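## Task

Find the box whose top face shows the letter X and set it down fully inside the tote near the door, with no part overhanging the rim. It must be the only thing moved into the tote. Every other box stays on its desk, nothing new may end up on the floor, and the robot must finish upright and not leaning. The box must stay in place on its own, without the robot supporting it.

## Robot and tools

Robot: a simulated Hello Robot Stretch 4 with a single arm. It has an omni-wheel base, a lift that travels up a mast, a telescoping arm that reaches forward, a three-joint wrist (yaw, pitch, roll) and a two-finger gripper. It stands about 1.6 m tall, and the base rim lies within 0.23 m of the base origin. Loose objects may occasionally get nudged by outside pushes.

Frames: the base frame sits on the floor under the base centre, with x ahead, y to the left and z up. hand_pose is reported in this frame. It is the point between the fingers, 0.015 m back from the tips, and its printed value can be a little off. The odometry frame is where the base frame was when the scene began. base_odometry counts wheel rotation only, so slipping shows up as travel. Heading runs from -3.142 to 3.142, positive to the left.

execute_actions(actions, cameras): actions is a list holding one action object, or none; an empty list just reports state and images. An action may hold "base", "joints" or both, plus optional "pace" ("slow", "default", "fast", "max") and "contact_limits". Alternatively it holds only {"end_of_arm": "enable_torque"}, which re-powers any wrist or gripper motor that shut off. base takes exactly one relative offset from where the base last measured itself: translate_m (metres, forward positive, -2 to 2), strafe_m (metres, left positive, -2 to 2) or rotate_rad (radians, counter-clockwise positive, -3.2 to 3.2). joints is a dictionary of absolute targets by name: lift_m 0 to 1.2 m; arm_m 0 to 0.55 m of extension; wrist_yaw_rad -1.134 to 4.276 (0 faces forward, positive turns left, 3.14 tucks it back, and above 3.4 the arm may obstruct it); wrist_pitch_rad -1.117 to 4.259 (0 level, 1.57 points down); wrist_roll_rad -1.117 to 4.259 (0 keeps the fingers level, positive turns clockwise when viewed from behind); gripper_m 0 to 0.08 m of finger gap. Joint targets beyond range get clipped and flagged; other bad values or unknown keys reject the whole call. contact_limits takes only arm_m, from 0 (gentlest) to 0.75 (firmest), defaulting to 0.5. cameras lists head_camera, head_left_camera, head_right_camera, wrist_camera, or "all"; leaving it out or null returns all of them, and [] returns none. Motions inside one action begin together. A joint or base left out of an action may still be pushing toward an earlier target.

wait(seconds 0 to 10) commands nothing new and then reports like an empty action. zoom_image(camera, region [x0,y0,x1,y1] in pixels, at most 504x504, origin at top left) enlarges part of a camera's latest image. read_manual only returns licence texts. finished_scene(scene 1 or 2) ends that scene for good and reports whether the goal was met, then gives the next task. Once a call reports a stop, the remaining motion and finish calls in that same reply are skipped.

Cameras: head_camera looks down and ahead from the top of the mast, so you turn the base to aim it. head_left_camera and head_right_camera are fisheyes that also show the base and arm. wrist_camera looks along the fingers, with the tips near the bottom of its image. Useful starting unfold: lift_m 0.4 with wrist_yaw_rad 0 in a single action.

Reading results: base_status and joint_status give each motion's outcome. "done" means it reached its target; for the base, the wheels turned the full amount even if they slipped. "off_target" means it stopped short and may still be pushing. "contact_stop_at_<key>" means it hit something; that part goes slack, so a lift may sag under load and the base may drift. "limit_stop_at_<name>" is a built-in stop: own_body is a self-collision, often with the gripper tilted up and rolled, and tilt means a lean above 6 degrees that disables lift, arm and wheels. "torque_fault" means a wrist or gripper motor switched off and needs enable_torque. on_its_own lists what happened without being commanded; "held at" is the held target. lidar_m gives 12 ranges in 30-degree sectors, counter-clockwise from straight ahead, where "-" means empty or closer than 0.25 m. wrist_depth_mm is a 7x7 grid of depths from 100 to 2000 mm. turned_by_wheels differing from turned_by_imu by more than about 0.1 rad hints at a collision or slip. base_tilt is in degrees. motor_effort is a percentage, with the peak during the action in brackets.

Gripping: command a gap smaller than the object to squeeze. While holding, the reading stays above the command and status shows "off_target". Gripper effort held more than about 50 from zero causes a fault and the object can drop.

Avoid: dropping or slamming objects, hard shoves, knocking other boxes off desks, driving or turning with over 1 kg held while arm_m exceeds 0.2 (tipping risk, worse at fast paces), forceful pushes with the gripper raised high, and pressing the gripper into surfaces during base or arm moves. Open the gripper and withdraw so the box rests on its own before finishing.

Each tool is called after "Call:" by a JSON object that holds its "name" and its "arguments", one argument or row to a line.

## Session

Call:
{"name": "execute_actions", "arguments": {
  "actions": []
}}

Scene clock: 0.00 s.
base_odometry: x=+0.000 y=+0.000 heading=+0.000 (m, m, rad; odometry frame)
turned_by_wheels: +0.000 (rad since the last result)
turned_by_imu: +0.000 (rad since the last result)
base_tilt: forward=-0.7 right=-0.2 (deg)
lidar_m: 0.80 0.88 1.49 2.06 1.07 0.87 0.86 0.99 0.82 0.83 0.96 0.80
base_status: not commanded
joint_positions: lift_m=+0.294 arm_m=-0.001 wrist_yaw_rad=+3.250 wrist_pitch_rad=+0.008 wrist_roll_rad=-0.009 gripper_m=+0.040
joint_status: not commanded
motor_effort: lift_m=+21 arm_m=-1 wrist_yaw_rad=+1 wrist_pitch_rad=-10 wrist_roll_rad=+1 gripper_m=-3 wheel_0=+1 wheel_1=+0 wheel_2=+1 (%)
hand_pose: x=-0.0510 y=+0.0640 z=+0.4706 quat_wxyz=(-0.054, -0.004, -0.005, +0.999) (m; base frame)
wrist_depth_mm: - - 137 1042 991 904 854 / - - 122 182 991 931 854 / - - 131 190 991 931 854 / 150 143 141 1042 991 917 854 / 199 1281 1182 1078 991 917 854 / 201 1281 158 1060 976 917 866 / 199 - 102 1060 135 108 854
pictures: head_camera, head_left_camera, head_right_camera, wrist_camera
camera_calibration (this result's frames):
wrist_camera: T_world_to_cam=[[-0.141884, 0.989432, 0.0298875, -0.0777152], [0.0320905, 0.0347746, -0.99888, 0.51702], [-0.989363, -0.140766, -0.0366854, 0.134766], [0, 0, 0, 1]] pos_world=[0.105714, 0.0778851, 0.523708]
Images, in order (width x height): head_camera 420x560, head_left_camera 420x672, head_right_camera 420x672, wrist_camera 616x392.

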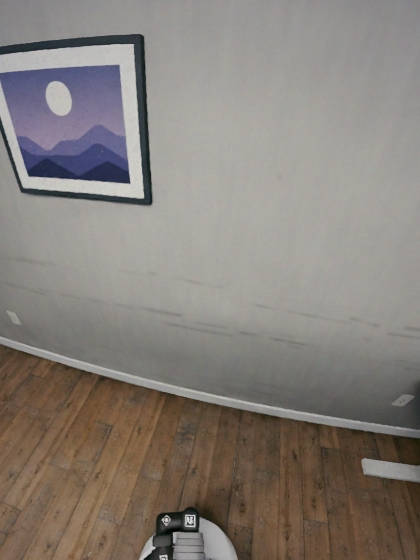

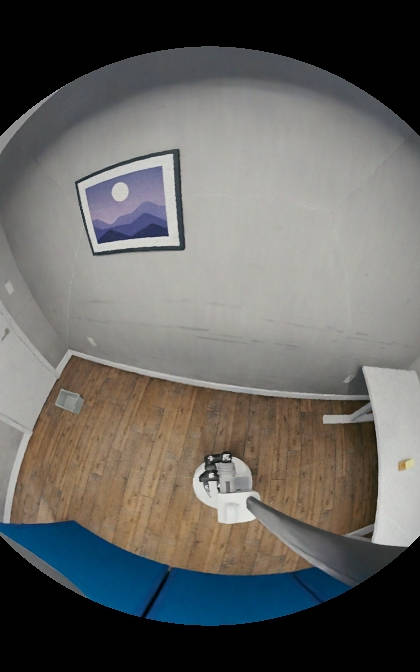

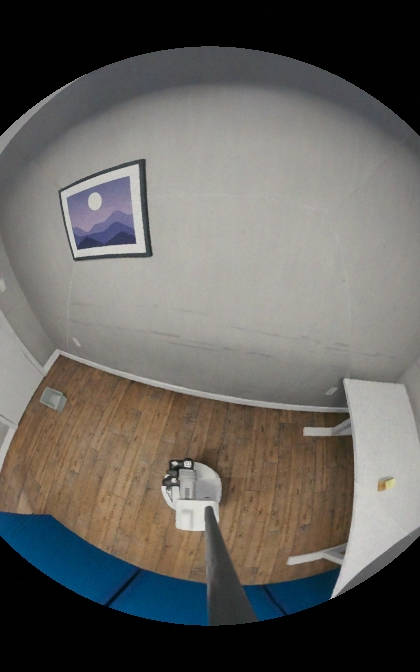

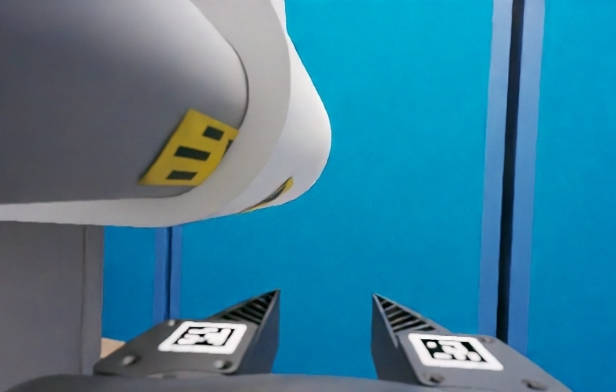

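Call:
{"name": "execute_actions", "arguments": {
  "actions": [
    {"base":{"rotate_rad":1.62},"pace":"max"}
  ],
  "cameras": []
}}

Call:
{"name": "execute_actions", "arguments": {
  "actions": [
    {"base":{"translate_m":1.62},"pace":"max"}
  ],
  "cameras": []
}}

Call:
{"name": "execute_actions", "arguments": {
  "actions": [
    {"base":{"rotate_rad":1.31},"pace":"max"}
  ],
  "cameras": ["head_left_camera"]
}}

Scene clock: 4.40 s.
base_odometry: x=+0.000 y=+0.000 heading=+1.620 (m, m, rad; odometry frame)
turned_by_wheels: +1.620 (rad since the last result)
turned_by_imu: +1.612 (rad since the last result)
base_tilt: forward=-0.7 right=-0.2 (deg)
lidar_m: 2.06 1.02 0.89 0.88 0.96 0.82 0.83 0.93 0.80 0.82 0.91 1.48
base_status: done
joint_positions: lift_m=+0.294 arm_m=-0.001 wrist_yaw_rad=+3.250 wrist_pitch_rad=+0.008 wrist_roll_rad=-0.009 gripper_m=+0.040
joint_status: not commanded
motor_effort: lift_m=+21(21) arm_m=-1(1) wrist_yaw_rad=+1(0) wrist_pitch_rad=-11(11) wrist_roll_rad=+2(1) gripper_m=-3(2) wheel_0=-4(12) wheel_1=-2(16) wheel_2=+0(12) (%)
hand_pose: x=-0.0510 y=+0.0640 z=+0.4706 quat_wxyz=(-0.054, -0.004, -0.005, +0.999) (m; base frame)
wrist_depth_mm: - - 137 1863 1756 1618 1499 / - - 122 182 1756 1576 1499 / - - 131 190 1255 1160 1060 / 151 142 140 1921 1808 1618 1499 / 199 1182 1576 1921 1756 1618 1499 / 201 1160 158 1618 1708 1618 1537 / 200 - 102 1255 135 108 1281
pictures: none
No camera images: the call's "cameras" was empty. Leave "cameras" out to get every camera's image.

Scene clock: 8.70 s.
base_odometry: x=-0.080 y=+1.618 heading=+1.620 (m, m, rad; odometry frame)
turned_by_wheels: +0.001 (rad since the last result)
turned_by_imu: +0.001 (rad since the last result)
base_tilt: forward=-0.7 right=-0.1 (deg)
lidar_m: 0.51 0.62 1.08 0.83 0.62 0.97 2.49 1.42 0.60 0.55 0.58 0.48
base_status: done
joint_positions: lift_m=+0.294 arm_m=-0.001 wrist_yaw_rad=+3.250 wrist_pitch_rad=+0.008 wrist_roll_rad=-0.009 gripper_m=+0.040
joint_status: not commanded
motor_effort: lift_m=+21(21) arm_m=-1(1) wrist_yaw_rad=+1(0) wrist_pitch_rad=-8(11) wrist_roll_rad=+1(2) gripper_m=-2(3) wheel_0=+5(14) wheel_1=+3(15) wheel_2=+2(18) (%)
hand_pose: x=-0.0510 y=+0.0640 z=+0.4706 quat_wxyz=(-0.054, -0.004, -0.005, +0.999) (m; base frame)
wrist_depth_mm: - - 137 - - - 1983 / - - 122 182 - - 1921 / - - 131 190 - - 1863 / 150 143 141 - - - 1756 / 200 1756 - - - - 1756 / 201 1618 158 1756 1756 1863 1576 / 199 - 102 1255 135 108 1281
pictures: none
No camera images: the call's "cameras" was empty. Leave "cameras" out to get every camera's image.

Scene clock: 10.17 s.
base_odometry: x=-0.080 y=+1.618 heading=+2.930 (m, m, rad; odometry frame)
turned_by_wheels: +1.309 (rad since the last result)
turned_by_imu: +1.304 (rad since the last result)
base_tilt: forward=-0.8 right=-0.2 (deg)
lidar_m: 2.10 0.60 0.67 1.90 1.75 1.28 0.54 0.55 0.53 0.49 0.53 0.76
base_status: done
joint_positions: lift_m=+0.294 arm_m=-0.001 wrist_yaw_rad=+3.250 wrist_pitch_rad=+0.008 wrist_roll_rad=-0.009 gripper_m=+0.040
joint_status: not commanded
motor_effort: lift_m=+21(21) arm_m=-1(1) wrist_yaw_rad=+1(0) wrist_pitch_rad=-10(9) wrist_roll_rad=+1(2) gripper_m=-3(2) wheel_0=-5(12) wheel_1=-2(19) wheel_2=-2(13) (%)
hand_pose: x=-0.0509 y=+0.0640 z=+0.4706 quat_wxyz=(-0.054, -0.004, -0.005, +0.999) (m; base frame)
wrist_depth_mm: - - 137 1397 1366 1281 1255 / - - 122 182 1336 1308 1255 / - - 131 189 1336 1308 1255 / 150 143 141 1397 1336 1308 1281 / 199 1042 1464 1430 1336 1308 1255 / 201 991 158 1430 1366 1308 1281 / 200 - 102 1255 135 108 1281
pictures: head_left_camera
Images, in order (width x height): head_left_camera 420x672.

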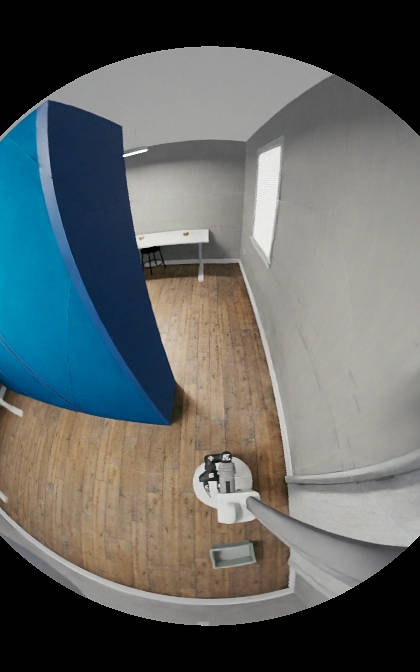

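Call:
{"name": "execute_actions", "arguments": {
  "actions": [
    {"base":{"translate_m":1.9},"pace":"max"}
  ],
  "cameras": []
}}

Call:
{"name": "execute_actions", "arguments": {
  "actions": [
    {"base":{"rotate_rad":0.75},"joints":{"lift_m":1.1,"wrist_yaw_rad":0,"wrist_pitch_rad":0.55,"arm_m":0.15,"gripper_m":0.08},"pace":"max"}
  ],
  "cameras": ["head_left_camera","wrist_camera"]
}}

Scene clock: 18.50 s.
base_odometry: x=-1.938 y=+2.016 heading=+2.930 (m, m, rad; odometry frame)
turned_by_wheels: +0.001 (rad since the last result)
turned_by_imu: +0.000 (rad since the last result)
base_tilt: forward=-0.8 right=-0.1 (deg)
lidar_m: 0.77 0.85 1.16 2.36 1.36 1.03 2.03 0.78 0.53 0.51 0.54 0.77
base_status: done
joint_positions: lift_m=+0.294 arm_m=-0.001 wrist_yaw_rad=+3.250 wrist_pitch_rad=+0.008 wrist_roll_rad=-0.009 gripper_m=+0.040
joint_status: not commanded
motor_effort: lift_m=+21(21) arm_m=-1(1) wrist_yaw_rad=+0(1) wrist_pitch_rad=-12(11) wrist_roll_rad=+1(1) gripper_m=-3(2) wheel_0=+5(14) wheel_1=+4(12) wheel_2=+0(16) (%)
hand_pose: x=-0.0509 y=+0.0640 z=+0.4706 quat_wxyz=(-0.054, -0.004, -0.005, +0.999) (m; base frame)
wrist_depth_mm: - - 137 - - 1229 1098 / - - 122 182 - 1336 1430 / - - 131 190 - 1255 1430 / 150 143 141 - - 1255 1430 / 200 1118 1756 - - 1397 1430 / 200 1060 158 1756 1756 1308 1464 / 200 - 101 1255 135 108 1098
pictures: none
No camera images: the call's "cameras" was empty. Leave "cameras" out to get every camera's image.

Scene clock: 20.97 s.
base_odometry: x=-1.938 y=+2.016 heading=-2.603 (m, m, rad; odometry frame)
turned_by_wheels: +0.750 (rad since the last result)
turned_by_imu: +0.746 (rad since the last result)
base_tilt: forward=-0.7 right=-0.2 (deg)
lidar_m: 0.93 1.61 1.99 1.13 1.03 1.18 0.67 0.51 0.51 0.60 1.07 0.80
base_status: done
joint_positions: lift_m=+1.100 arm_m=+0.149 wrist_yaw_rad=+0.000 wrist_pitch_rad=+0.552 wrist_roll_rad=-0.009 gripper_m=+0.080
joint_status: all done
motor_effort: lift_m=+25(29) arm_m=+6(7) wrist_yaw_rad=+1(8) wrist_pitch_rad=-11(11) wrist_roll_rad=+2(1) gripper_m=-1(4) wheel_0=-3(14) wheel_1=-2(16) wheel_2=+0(14) (%)
hand_pose: x=+0.5009 y=-0.0873 z=+1.1663 quat_wxyz=(+0.962, -0.005, +0.273, +0.002) (m; base frame)
wrist_depth_mm: - - - 1756 1430 1205 1042 / - - - 1808 1499 1281 1098 / - - 1366 1366 1397 1308 1160 / - - - 1078 1078 1060 1078 / 1983 1983 1983 946 878 878 878 / 1708 1708 170 1618 788 741 741 / - - 150 1499 1464 109 661
pictures: head_left_camera, wrist_camera
camera_calibration (this result's frames):
wrist_camera: T_world_to_cam=[[0.0453288, -0.998942, 0.00778656, -0.112147], [-0.547841, -0.0313757, -0.835994, 1.29419], [0.835354, 0.0336288, -0.548683, 0.38342], [0, 0, 0, 1]] pos_world=[0.393805, -0.0843157, 1.29319]
Images, in order (width x height): head_left_camera 420x672, wrist_camera 616x392.

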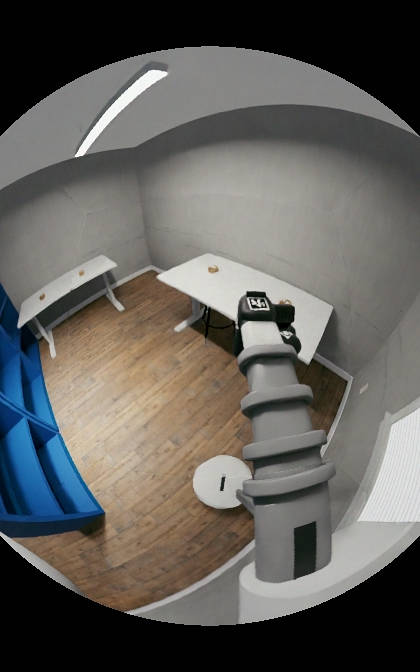

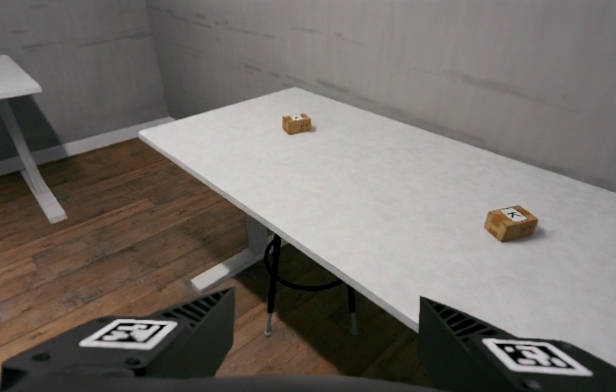

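Call:
{"name": "execute_actions", "arguments": {
  "actions": [
    {"base":{"translate_m":0.4},"joints":{"arm_m":0.45,"wrist_pitch_rad":0.95,"wrist_yaw_rad":-0.35},"pace":"max"}
  ],
  "cameras": ["wrist_camera"]
}}

Scene clock: 26.87 s.
base_odometry: x=-2.281 y=+1.811 heading=-2.602 (m, m, rad; odometry frame)
turned_by_wheels: +0.001 (rad since the last result)
turned_by_imu: -0.002 (rad since the last result)
base_tilt: forward=-0.8 right=-0.2 (deg)
lidar_m: 0.58 1.02 2.05 1.46 1.24 1.76 0.98 0.79 0.76 0.90 0.48 0.51
base_status: done
joint_positions: lift_m=+1.100 arm_m=+0.449 wrist_yaw_rad=-0.350 wrist_pitch_rad=+0.952 wrist_roll_rad=-0.009 gripper_m=+0.080
joint_status: all done
motor_effort: lift_m=+25(25) arm_m=+6(8) wrist_yaw_rad=-2(5) wrist_pitch_rad=-9(9) wrist_roll_rad=+1(1) gripper_m=-1(1) wheel_0=+8(13) wheel_1=+7(14) wheel_2=-3(12) (%)
hand_pose: x=+0.7058 y=-0.1244 z=+1.1047 quat_wxyz=(+0.876, +0.076, +0.452, -0.153) (m; base frame)
wrist_depth_mm: 1397 946 931 904 842 759 691 / 831 809 820 820 809 809 768 / 732 741 741 723 723 723 715 / 668 661 661 661 654 654 647 / 609 603 603 603 591 591 591 / 559 559 169 554 549 549 530 / - - 150 517 508 109 -
pictures: wrist_camera
camera_calibration (this result's frames):
wrist_camera: T_world_to_cam=[[-0.300603, -0.953694, -0.0102542, 0.111721], [-0.790154, 0.255048, -0.557321, 1.25264], [0.534129, -0.15943, -0.830234, 0.679272], [0, 0, 0, 1]] pos_world=[0.660545, -0.10464, 1.26322]
Images, in order (width x height): wrist_camera 616x392.

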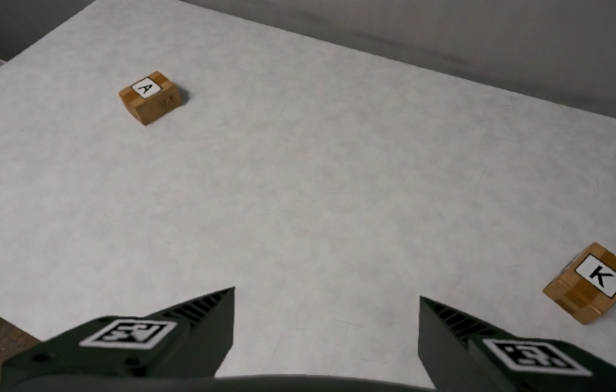

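Call:
{"name": "execute_actions", "arguments": {
  "actions": [
    {"base":{"rotate_rad":1.0},"joints":{"wrist_pitch_rad":0.65,"wrist_yaw_rad":0},"pace":"fast"}
  ],
  "cameras": []
}}

Call:
{"name": "execute_actions", "arguments": {
  "actions": [
    {"base":{"translate_m":0.95},"pace":"max"}
  ],
  "cameras": ["wrist_camera"]
}}

Scene clock: 31.57 s.
base_odometry: x=-2.281 y=+1.811 heading=-1.604 (m, m, rad; odometry frame)
turned_by_wheels: +0.999 (rad since the last result)
turned_by_imu: +0.994 (rad since the last result)
base_tilt: forward=-0.8 right=-0.2 (deg)
lidar_m: 2.07 1.48 1.23 1.91 1.02 0.80 0.76 0.90 0.51 0.50 0.59 0.95
base_status: done
joint_positions: lift_m=+1.100 arm_m=+0.449 wrist_yaw_rad=+0.000 wrist_pitch_rad=+0.652 wrist_roll_rad=-0.009 gripper_m=+0.080
joint_status: all done
motor_effort: lift_m=+25(25) arm_m=+6(6) wrist_yaw_rad=+0(10) wrist_pitch_rad=-8(13) wrist_roll_rad=+1(1) gripper_m=-1(1) wheel_0=-7(11) wheel_1=-6(9) wheel_2=-4(8) (%)
hand_pose: x=+0.7889 y=-0.0874 z=+1.1488 quat_wxyz=(+0.947, -0.004, +0.320, +0.002) (m; base frame)
wrist_depth_mm: 1499 - 1983 1983 1983 1921 1921 / 1661 - - - 1618 1499 - / 1537 - - - - - - / 1921 1983 - - - - - / 1708 1808 1756 1756 1808 1808 1808 / 1499 1537 170 1576 1576 1576 1537 / - - 150 1397 1336 109 1397
pictures: none
No camera images: the call's "cameras" was empty. Leave "cameras" out to get every camera's image.

Scene clock: 35.93 s.
base_odometry: x=-2.311 y=+0.862 heading=-1.603 (m, m, rad; odometry frame)
turned_by_wheels: +0.001 (rad since the last result)
turned_by_imu: +0.000 (rad since the last result)
base_tilt: forward=-0.7 right=-0.1 (deg)
lidar_m: 1.14 1.29 1.05 1.04 1.18 1.73 1.71 0.84 0.69 0.67 0.76 1.14
base_status: done
joint_positions: lift_m=+1.100 arm_m=+0.449 wrist_yaw_rad=+0.000 wrist_pitch_rad=+0.652 wrist_roll_rad=-0.009 gripper_m=+0.080
joint_status: not commanded
motor_effort: lift_m=+25(25) arm_m=+6(6) wrist_yaw_rad=+0(0) wrist_pitch_rad=-8(10) wrist_roll_rad=+1(1) gripper_m=-1(1) wheel_0=+7(12) wheel_1=+6(13) wheel_2=-3(13) (%)
hand_pose: x=+0.7889 y=-0.0874 z=+1.1488 quat_wxyz=(+0.947, -0.004, +0.320, +0.002) (m; base frame)
wrist_depth_mm: 1430 1430 1366 1281 1229 1160 1118 / 1618 1537 1397 1366 1308 1255 1205 / 1499 1118 1118 1118 1118 1098 1118 / 904 917 904 904 917 878 904 / 1661 1618 820 778 768 768 768 / 1464 1537 169 1537 1464 683 668 / - - 150 1397 1366 109 634
pictures: wrist_camera
camera_calibration (this result's frames):
wrist_camera: T_world_to_cam=[[0.0454816, -0.99896, 0.00326732, -0.120071], [-0.628608, -0.0311615, -0.777098, 1.43342], [0.776391, 0.0332897, -0.629372, 0.272369], [0, 0, 0, 1]] pos_world=[0.695055, -0.0843453, 1.28572]
Images, in order (width x height): wrist_camera 616x392.

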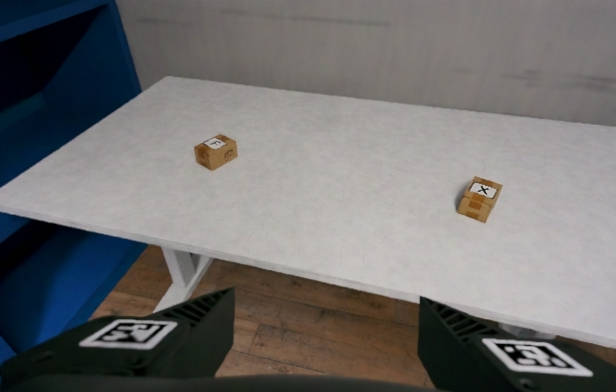

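Call:
{"name": "execute_actions", "arguments": {
  "actions": [
    {"base":{"rotate_rad":-0.23},"joints":{"wrist_pitch_rad":1.57,"wrist_roll_rad":0.35,"lift_m":0.89},"pace":"max"}
  ],
  "cameras": []
}}

Call:
{"name": "execute_actions", "arguments": {
  "actions": [
    {"base":{"translate_m":0.78},"joints":{"arm_m":0.47},"pace":"max"}
  ],
  "cameras": ["wrist_camera"]
}}

Scene clock: 40.20 s.
base_odometry: x=-2.311 y=+0.862 heading=-1.832 (m, m, rad; odometry frame)
turned_by_wheels: -0.229 (rad since the last result)
turned_by_imu: -0.230 (rad since the last result)
base_tilt: forward=-0.7 right=-0.2 (deg)
lidar_m: 1.15 1.18 1.08 1.04 1.08 1.84 1.72 1.04 0.72 0.66 0.72 1.20
base_status: done
joint_positions: lift_m=+0.890 arm_m=+0.449 wrist_yaw_rad=+0.000 wrist_pitch_rad=+1.570 wrist_roll_rad=+0.350 gripper_m=+0.080
joint_status: all done
motor_effort: lift_m=+17(22) arm_m=+6(6) wrist_yaw_rad=+1(1) wrist_pitch_rad=+0(8) wrist_roll_rad=+3(7) gripper_m=-1(1) wheel_0=+7(11) wheel_1=+6(15) wheel_2=+1(7) (%)
hand_pose: x=+0.6201 y=-0.0874 z=+0.8559 quat_wxyz=(+0.697, +0.123, +0.696, -0.123) (m; base frame)
wrist_depth_mm: 1042 1042 1025 1008 991 991 976 / 1060 1042 1025 1008 1008 991 991 / 1060 1060 1042 1008 1008 991 991 / 1060 1042 1042 1025 1025 1008 991 / 1060 1060 1042 1042 1008 1008 991 / 1060 1060 169 1025 1025 1008 1008 / - - 150 1042 1025 109 991
pictures: none
No camera images: the call's "cameras" was empty. Leave "cameras" out to get every camera's image.

Scene clock: 43.67 s.
base_odometry: x=-2.512 y=+0.108 heading=-1.831 (m, m, rad; odometry frame)
turned_by_wheels: +0.001 (rad since the last result)
turned_by_imu: +0.000 (rad since the last result)
base_tilt: forward=-0.7 right=-0.1 (deg)
lidar_m: 0.36 0.39 0.55 1.07 1.11 1.50 2.53 1.00 0.79 1.46 0.56 0.38
base_status: done
joint_positions: lift_m=+0.890 arm_m=+0.469 wrist_yaw_rad=+0.000 wrist_pitch_rad=+1.570 wrist_roll_rad=+0.350 gripper_m=+0.080
joint_status: all done
motor_effort: lift_m=+17(17) arm_m=+7(7) wrist_yaw_rad=+1(0) wrist_pitch_rad=+1(5) wrist_roll_rad=+3(3) gripper_m=-1(0) wheel_0=+8(12) wheel_1=+6(10) wheel_2=-2(13) (%)
hand_pose: x=+0.6399 y=-0.0874 z=+0.8559 quat_wxyz=(+0.697, +0.123, +0.696, -0.123) (m; base frame)
wrist_depth_mm: 294 291 287 285 281 278 276 / 296 291 289 286 282 279 277 / 296 293 290 286 283 281 277 / 297 293 290 237 282 281 278 / 297 296 291 237 283 282 279 / 300 294 170 289 285 282 281 / - - 150 290 286 109 -
pictures: wrist_camera
camera_calibration (this result's frames):
wrist_camera: T_world_to_cam=[[-0.322772, -0.945855, -0.0343063, 0.160086], [-0.946364, 0.321962, 0.0271067, 0.658009], [-0.0145937, 0.0412155, -0.999044, 1.02692], [0, 0, 0, 1]] pos_world=[0.689374, -0.102761, 1.01359]
Images, in order (width x height): wrist_camera 616x392.

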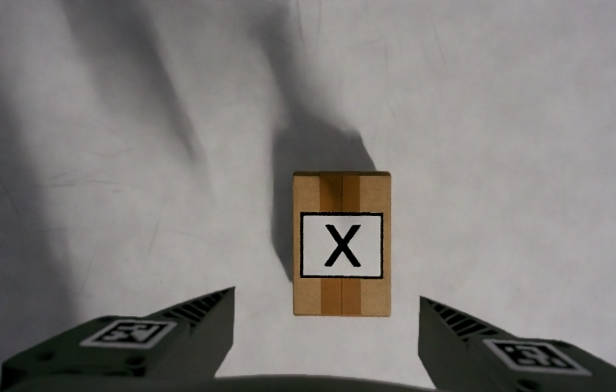

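Call:
{"name": "execute_actions", "arguments": {
  "actions": [
    {"base":{"strafe_m":-0.015},"joints":{"lift_m":0.785,"arm_m":0.485,"wrist_roll_rad":0.3}}
  ],
  "cameras": ["wrist_camera"]
}}

Call:
{"name": "execute_actions", "arguments": {
  "actions": [
    {"joints":{"gripper_m":0.04}}
  ],
  "cameras": []
}}

Call:
{"name": "execute_actions", "arguments": {
  "actions": [
    {"joints":{"lift_m":0.81}}
  ],
  "cameras": []
}}

Scene clock: 48.83 s.
base_odometry: x=-2.526 y=+0.112 heading=-1.830 (m, m, rad; odometry frame)
turned_by_wheels: +0.000 (rad since the last result)
turned_by_imu: -0.002 (rad since the last result)
base_tilt: forward=-0.7 right=-0.2 (deg)
lidar_m: 0.34 0.39 0.54 1.07 1.13 1.56 2.53 0.95 0.78 1.44 0.53 0.38
base_status: done
joint_positions: lift_m=+0.785 arm_m=+0.484 wrist_yaw_rad=+0.000 wrist_pitch_rad=+1.570 wrist_roll_rad=+0.300 gripper_m=+0.080
joint_status: all done
motor_effort: lift_m=+16(17) arm_m=+7(6) wrist_yaw_rad=+0(0) wrist_pitch_rad=-3(3) wrist_roll_rad=+0(5) gripper_m=-1(1) wheel_0=+8(13) wheel_1=-4(7) wheel_2=+0(1) (%)
hand_pose: x=+0.6548 y=-0.0874 z=+0.7510 quat_wxyz=(+0.699, +0.106, +0.699, -0.106) (m; base frame)
wrist_depth_mm: 186 184 182 180 178 176 174 / 187 185 183 180 179 177 175 / 187 185 183 181 179 177 176 / 188 186 183 181 179 178 176 / 188 186 185 132 131 178 177 / 189 186 141 132 131 178 177 / - - 134 132 131 109 -
pictures: wrist_camera
camera_calibration (this result's frames):
wrist_camera: T_world_to_cam=[[-0.275958, -0.960559, -0.034254, 0.129335], [-0.961025, 0.275123, 0.0271675, 0.680464], [-0.0166719, 0.040416, -0.999044, 0.923641], [0, 0, 0, 1]] pos_world=[0.705032, -0.100307, 0.908702]
Images, in order (width x height): wrist_camera 616x392.

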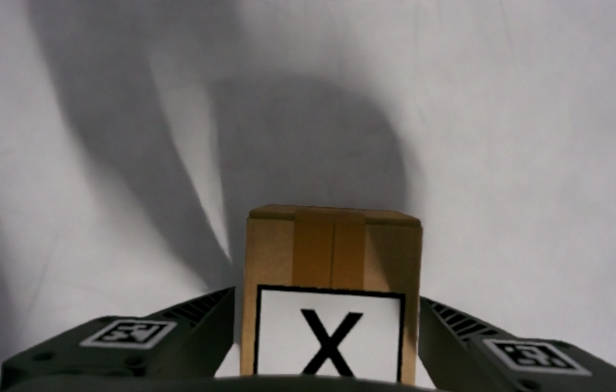

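Scene clock: 49.83 s.
base_odometry: x=-2.526 y=+0.112 heading=-1.830 (m, m, rad; odometry frame)
turned_by_wheels: +0.000 (rad since the last result)
turned_by_imu: +0.000 (rad since the last result)
base_tilt: forward=-0.8 right=-0.2 (deg)
lidar_m: 0.36 0.38 0.54 1.08 1.11 1.54 2.53 0.97 0.79 1.44 0.54 0.38
base_status: not commanded
joint_positions: lift_m=+0.785 arm_m=+0.484 wrist_yaw_rad=+0.000 wrist_pitch_rad=+1.570 wrist_roll_rad=+0.300 gripper_m=+0.059
joint_status: gripper_m off_target (ended at +0.059, target +0.040)
on_its_own: gripper_m is held at +0.053, not at your +0.040, by its contact guard: the fingers met something
motor_effort: lift_m=+16(16) arm_m=+7(7) wrist_yaw_rad=+0(0) wrist_pitch_rad=-2(3) wrist_roll_rad=+0(0) gripper_m=-40(40) wheel_0=+8(8) wheel_1=-4(4) wheel_2=+0(0) (%)
hand_pose: x=+0.6548 y=-0.0874 z=+0.7510 quat_wxyz=(+0.699, +0.106, +0.699, -0.106) (m; base frame)
wrist_depth_mm: 186 184 182 180 178 176 175 / 186 185 182 180 178 176 175 / 187 185 183 181 179 177 176 / 188 186 183 181 179 178 176 / 188 186 185 132 131 178 176 / 189 186 133 132 131 179 177 / 190 - 127 132 131 107 -
pictures: none
No camera images: the call's "cameras" was empty. Leave "cameras" out to get every camera's image.

Scene clock: 50.70 s.
base_odometry: x=-2.526 y=+0.112 heading=-1.830 (m, m, rad; odometry frame)
turned_by_wheels: +0.000 (rad since the last result)
turned_by_imu: +0.000 (rad since the last result)
base_tilt: forward=-0.7 right=-0.1 (deg)
lidar_m: 0.35 0.39 0.55 1.07 1.11 1.58 2.53 0.92 0.79 1.45 0.55 0.39
base_status: not commanded
joint_positions: lift_m=+0.810 arm_m=+0.484 wrist_yaw_rad=+0.000 wrist_pitch_rad=+1.570 wrist_roll_rad=+0.300 gripper_m=+0.059
joint_status: all done
on_its_own: gripper_m is held at +0.053, not at your +0.040, by its contact guard: the fingers met something
motor_effort: lift_m=+27(26) arm_m=+7(7) wrist_yaw_rad=+1(1) wrist_pitch_rad=-3(4) wrist_roll_rad=+1(0) gripper_m=-40(40) wheel_0=+8(8) wheel_1=-4(4) wheel_2=+0(0) (%)
hand_pose: x=+0.6548 y=-0.0874 z=+0.7751 quat_wxyz=(+0.699, +0.106, +0.699, -0.106) (m; base frame)
wrist_depth_mm: 211 208 206 204 202 199 198 / 211 209 206 204 202 200 198 / 212 209 207 205 202 200 199 / 213 211 208 205 203 201 199 / 213 211 208 132 131 202 200 / 214 211 133 132 131 202 200 / 215 - 126 132 131 107 -
pictures: none
No camera images: the call's "cameras" was empty. Leave "cameras" out to get every camera's image.

Call:
{"name": "execute_actions", "arguments": {
  "actions": [
    {"base":{"translate_m":-2},"joints":{"arm_m":0.1,"wrist_roll_rad":0},"pace":"fast"}
  ],
  "cameras": []
}}

Call:
{"name": "execute_actions", "arguments": {
  "actions": [
    {"base":{"rotate_rad":1.67},"joints":{"lift_m":0.35},"pace":"fast"}
  ],
  "cameras": ["head_camera"]
}}

Call:
{"name": "execute_actions", "arguments": {
  "actions": [
    {"base":{"translate_m":2},"joints":{"arm_m":0.38},"pace":"max"}
  ],
  "cameras": ["head_camera","wrist_camera"]
}}

Scene clock: 60.20 s.
base_odometry: x=-2.011 y=+2.045 heading=-1.831 (m, m, rad; odometry frame)
turned_by_wheels: -0.001 (rad since the last result)
turned_by_imu: -0.006 (rad since the last result)
base_tilt: forward=-0.7 right=-0.3 (deg)
lidar_m: 2.36 1.52 1.11 1.40 0.80 0.51 0.49 0.52 0.71 0.72 0.74 0.99
base_status: done
joint_positions: lift_m=+0.810 arm_m=+0.101 wrist_yaw_rad=+0.000 wrist_pitch_rad=+1.570 wrist_roll_rad=+0.000 gripper_m=+0.059
joint_status: all done
on_its_own: gripper_m is held at +0.053, not at your +0.040, by its contact guard: the fingers met something
motor_effort: lift_m=+26(27) arm_m=-7(5) wrist_yaw_rad=+1(1) wrist_pitch_rad=-3(3) wrist_roll_rad=+1(5) gripper_m=-40(40) wheel_0=-6(11) wheel_1=-5(8) wheel_2=+1(11) (%)
hand_pose: x=+0.2722 y=-0.0874 z=+0.7751 quat_wxyz=(+0.707, +0.000, +0.707, +0.000) (m; base frame)
wrist_depth_mm: 976 960 931 931 931 917 904 / 976 960 946 931 931 917 904 / 960 960 960 931 931 917 917 / 976 960 946 946 931 917 904 / 976 976 960 132 131 931 917 / 991 960 133 132 131 931 917 / 991 - 126 132 131 107 917
pictures: none
No camera images: the call's "cameras" was empty. Leave "cameras" out to get every camera's image.

Scene clock: 62.43 s.
base_odometry: x=-2.011 y=+2.045 heading=-0.162 (m, m, rad; odometry frame)
turned_by_wheels: +1.669 (rad since the last result)
turned_by_imu: +1.663 (rad since the last result)
base_tilt: forward=-0.8 right=-0.2 (deg)
lidar_m: 1.66 0.70 0.50 0.49 0.53 0.78 0.72 0.79 1.14 2.36 1.37 1.11
base_status: done
joint_positions: lift_m=+0.350 arm_m=+0.101 wrist_yaw_rad=+0.000 wrist_pitch_rad=+1.570 wrist_roll_rad=+0.000 gripper_m=+0.059
joint_status: all done
on_its_own: gripper_m is held at +0.053, not at your +0.040, by its contact guard: the fingers met something
motor_effort: lift_m=+16(24) arm_m=-7(7) wrist_yaw_rad=-1(1) wrist_pitch_rad=-3(2) wrist_roll_rad=+1(1) gripper_m=-39(39) wheel_0=-5(13) wheel_1=-4(15) wheel_2=-2(11) (%)
hand_pose: x=+0.2722 y=-0.0874 z=+0.3159 quat_wxyz=(+0.707, +0.000, +0.707, +0.000) (m; base frame)
wrist_depth_mm: 484 477 473 469 459 459 452 / 480 480 473 469 466 459 452 / 484 480 477 469 466 459 455 / 484 480 477 469 466 462 459 / 488 484 477 132 131 459 455 / 488 484 133 132 131 462 459 / 492 - 126 132 131 107 459
pictures: head_camera
Images, in order (width x height): head_camera 420x560.

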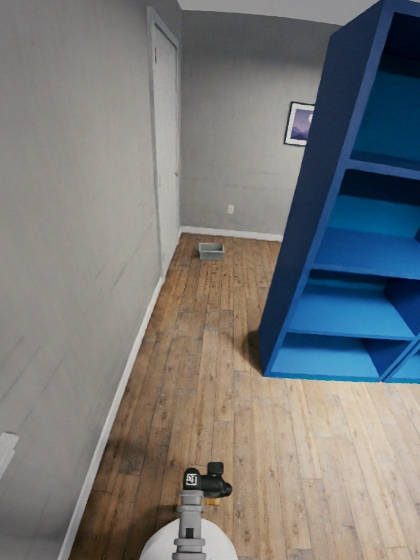

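Scene clock: 67.53 s.
base_odometry: x=-0.037 y=+1.723 heading=-0.161 (m, m, rad; odometry frame)
turned_by_wheels: +0.001 (rad since the last result)
turned_by_imu: +0.001 (rad since the last result)
base_tilt: forward=-0.7 right=-0.1 (deg)
lidar_m: 0.50 0.47 0.35 0.34 0.41 0.60 2.40 0.72 0.76 2.54 1.61 0.57
base_status: done
joint_positions: lift_m=+0.350 arm_m=+0.379 wrist_yaw_rad=+0.000 wrist_pitch_rad=+1.570 wrist_roll_rad=+0.000 gripper_m=+0.059
joint_status: all done
on_its_own: gripper_m is held at +0.053, not at your +0.040, by its contact guard: the fingers met something
motor_effort: lift_m=+18(17) arm_m=+6(8) wrist_yaw_rad=+0(1) wrist_pitch_rad=-4(6) wrist_roll_rad=+1(1) gripper_m=-39(40) wheel_0=+5(13) wheel_1=+4(12) wheel_2=+1(17) (%)
hand_pose: x=+0.5500 y=-0.0874 z=+0.3158 quat_wxyz=(+0.707, +0.000, +0.707, +0.000) (m; base frame)
wrist_depth_mm: 480 477 469 466 462 455 452 / 484 477 424 413 421 392 452 / 484 480 469 466 459 452 452 / 488 480 469 466 462 455 452 / 488 480 353 132 131 397 452 / 488 484 133 132 131 462 459 / 488 - 126 132 131 107 459
pictures: head_camera, wrist_camera
camera_calibration (this result's frames):
wrist_camera: T_world_to_cam=[[0.020943, -0.9992, -0.0340697, -0.0812306], [-0.999397, -0.0218666, 0.0269672, 0.586705], [-0.0276906, 0.0334844, -0.999056, 0.492618], [0, 0, 0, 1]] pos_world=[0.601694, -0.0848314, 0.473564]
Images, in order (width x height): head_camera 420x560, wrist_camera 616x392.

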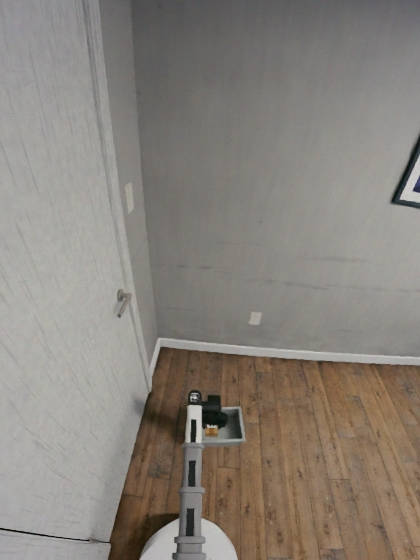

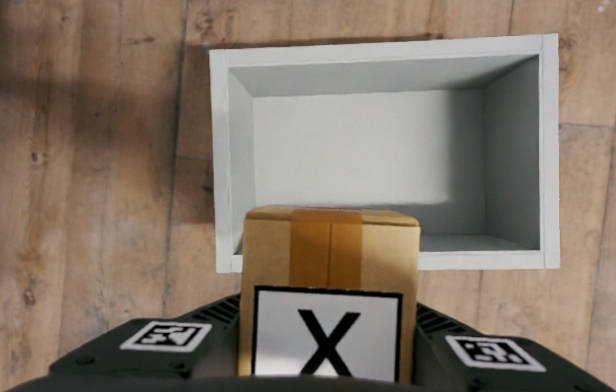

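Call:
{"name": "execute_actions", "arguments": {
  "actions": [
    {"base":{"strafe_m":-0.045},"joints":{"arm_m":0.46,"lift_m":0.07}}
  ],
  "cameras": ["wrist_camera"]
}}

Call:
{"name": "execute_actions", "arguments": {
  "actions": [
    {"joints":{"gripper_m":0.08}}
  ],
  "cameras": []
}}

Call:
{"name": "execute_actions", "arguments": {
  "actions": [
    {"joints":{"lift_m":0.3},"pace":"max"}
  ],
  "cameras": ["wrist_camera"]
}}

Scene clock: 75.73 s.
base_odometry: x=-0.044 y=+1.679 heading=-0.161 (m, m, rad; odometry frame)
turned_by_wheels: +0.000 (rad since the last result)
turned_by_imu: -0.002 (rad since the last result)
base_tilt: forward=-0.7 right=-0.1 (deg)
lidar_m: 0.51 0.53 0.40 0.36 0.44 0.68 2.45 0.71 0.75 2.51 1.57 0.56
base_status: done
joint_positions: lift_m=+0.070 arm_m=+0.459 wrist_yaw_rad=+0.000 wrist_pitch_rad=+1.570 wrist_roll_rad=+0.000 gripper_m=+0.059
joint_status: all done
on_its_own: gripper_m is held at +0.053, not at your +0.040, by its contact guard: the fingers met something
motor_effort: lift_m=+16(16) arm_m=+7(9) wrist_yaw_rad=+0(0) wrist_pitch_rad=-4(5) wrist_roll_rad=+2(2) gripper_m=-40(40) wheel_0=+6(13) wheel_1=-5(12) wheel_2=+0(4) (%)
hand_pose: x=+0.6298 y=-0.0874 z=+0.0359 quat_wxyz=(+0.707, +0.000, +0.707, +0.000) (m; base frame)
wrist_depth_mm: - - - - - - - / 118 119 121 124 127 123 141 / 180 187 185 183 180 179 177 / 187 187 185 182 181 180 178 / 186 188 186 132 131 180 178 / 186 189 133 132 131 180 179 / 178 - 126 132 131 107 -
pictures: wrist_camera
camera_calibration (this result's frames):
wrist_camera: T_world_to_cam=[[0.0207558, -0.999204, -0.0340721, -0.0923221], [-0.999398, -0.0216832, 0.0270798, 0.674104], [-0.027797, 0.0334895, -0.999052, 0.215265], [0, 0, 0, 1]] pos_world=[0.681599, -0.084841, 0.193661]
Images, in order (width x height): wrist_camera 616x392.

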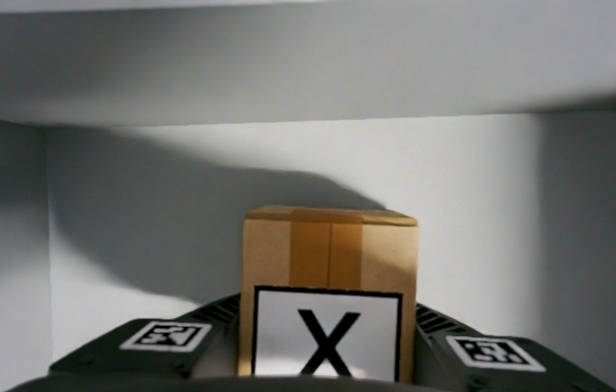

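Scene clock: 76.67 s.
base_odometry: x=-0.044 y=+1.679 heading=-0.161 (m, m, rad; odometry frame)
turned_by_wheels: +0.000 (rad since the last result)
turned_by_imu: +0.000 (rad since the last result)
base_tilt: forward=-0.8 right=-0.2 (deg)
lidar_m: 0.52 0.55 0.40 0.37 0.45 0.67 2.43 0.70 0.75 2.49 1.59 0.57
base_status: not commanded
joint_positions: lift_m=+0.070 arm_m=+0.459 wrist_yaw_rad=+0.000 wrist_pitch_rad=+1.570 wrist_roll_rad=+0.000 gripper_m=+0.080
joint_status: all done
motor_effort: lift_m=+16(16) arm_m=+7(7) wrist_yaw_rad=+0(1) wrist_pitch_rad=-4(4) wrist_roll_rad=+2(2) gripper_m=-1(40) wheel_0=+5(6) wheel_1=-5(5) wheel_2=+0(0) (%)
hand_pose: x=+0.6298 y=-0.0874 z=+0.0359 quat_wxyz=(+0.707, +0.000, +0.707, +0.000) (m; base frame)
wrist_depth_mm: - - - - - - - / 117 119 121 123 126 123 140 / 180 187 185 183 181 179 178 / 187 188 186 183 181 179 178 / 186 189 186 134 132 180 179 / 186 188 141 134 133 180 179 / - - 135 134 133 109 -
pictures: none
No camera images: the call's "cameras" was empty. Leave "cameras" out to get every camera's image.

Scene clock: 77.90 s.
base_odometry: x=-0.044 y=+1.679 heading=-0.161 (m, m, rad; odometry frame)
turned_by_wheels: +0.000 (rad since the last result)
turned_by_imu: -0.001 (rad since the last result)
base_tilt: forward=-0.7 right=-0.1 (deg)
lidar_m: 0.51 0.54 0.40 0.38 0.45 0.67 2.42 0.72 0.74 2.49 1.60 0.56
base_status: not commanded
joint_positions: lift_m=+0.300 arm_m=+0.459 wrist_yaw_rad=+0.000 wrist_pitch_rad=+1.570 wrist_roll_rad=+0.000 gripper_m=+0.080
joint_status: all done
motor_effort: lift_m=+24(29) arm_m=+7(7) wrist_yaw_rad=+0(1) wrist_pitch_rad=-3(2) wrist_roll_rad=+2(2) gripper_m=-1(1) wheel_0=+5(6) wheel_1=-5(5) wheel_2=+0(0) (%)
hand_pose: x=+0.6299 y=-0.0874 z=+0.2653 quat_wxyz=(+0.707, +0.000, +0.707, +0.000) (m; base frame)
wrist_depth_mm: 430 424 418 415 410 407 402 / 430 424 421 415 413 407 404 / 430 427 366 330 351 291 404 / 433 427 418 415 410 338 407 / 436 430 421 366 413 340 407 / 436 304 169 413 413 297 407 / - - 150 325 301 109 -
pictures: wrist_camera
camera_calibration (this result's frames):
wrist_camera: T_world_to_cam=[[0.0207546, -0.999204, -0.0340728, -0.0845074], [-0.999397, -0.0216833, 0.0271164, 0.667891], [-0.0278336, 0.0334895, -0.999051, 0.444404], [0, 0, 0, 1]] pos_world=[0.681612, -0.084841, 0.422993]
Images, in order (width x height): wrist_camera 616x392.

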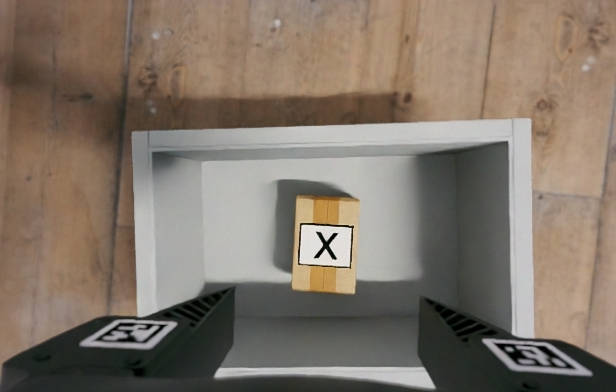

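Call:
{"name": "finished_scene", "arguments": {
  "scene": 2
}}

The scene is finished: the task was done.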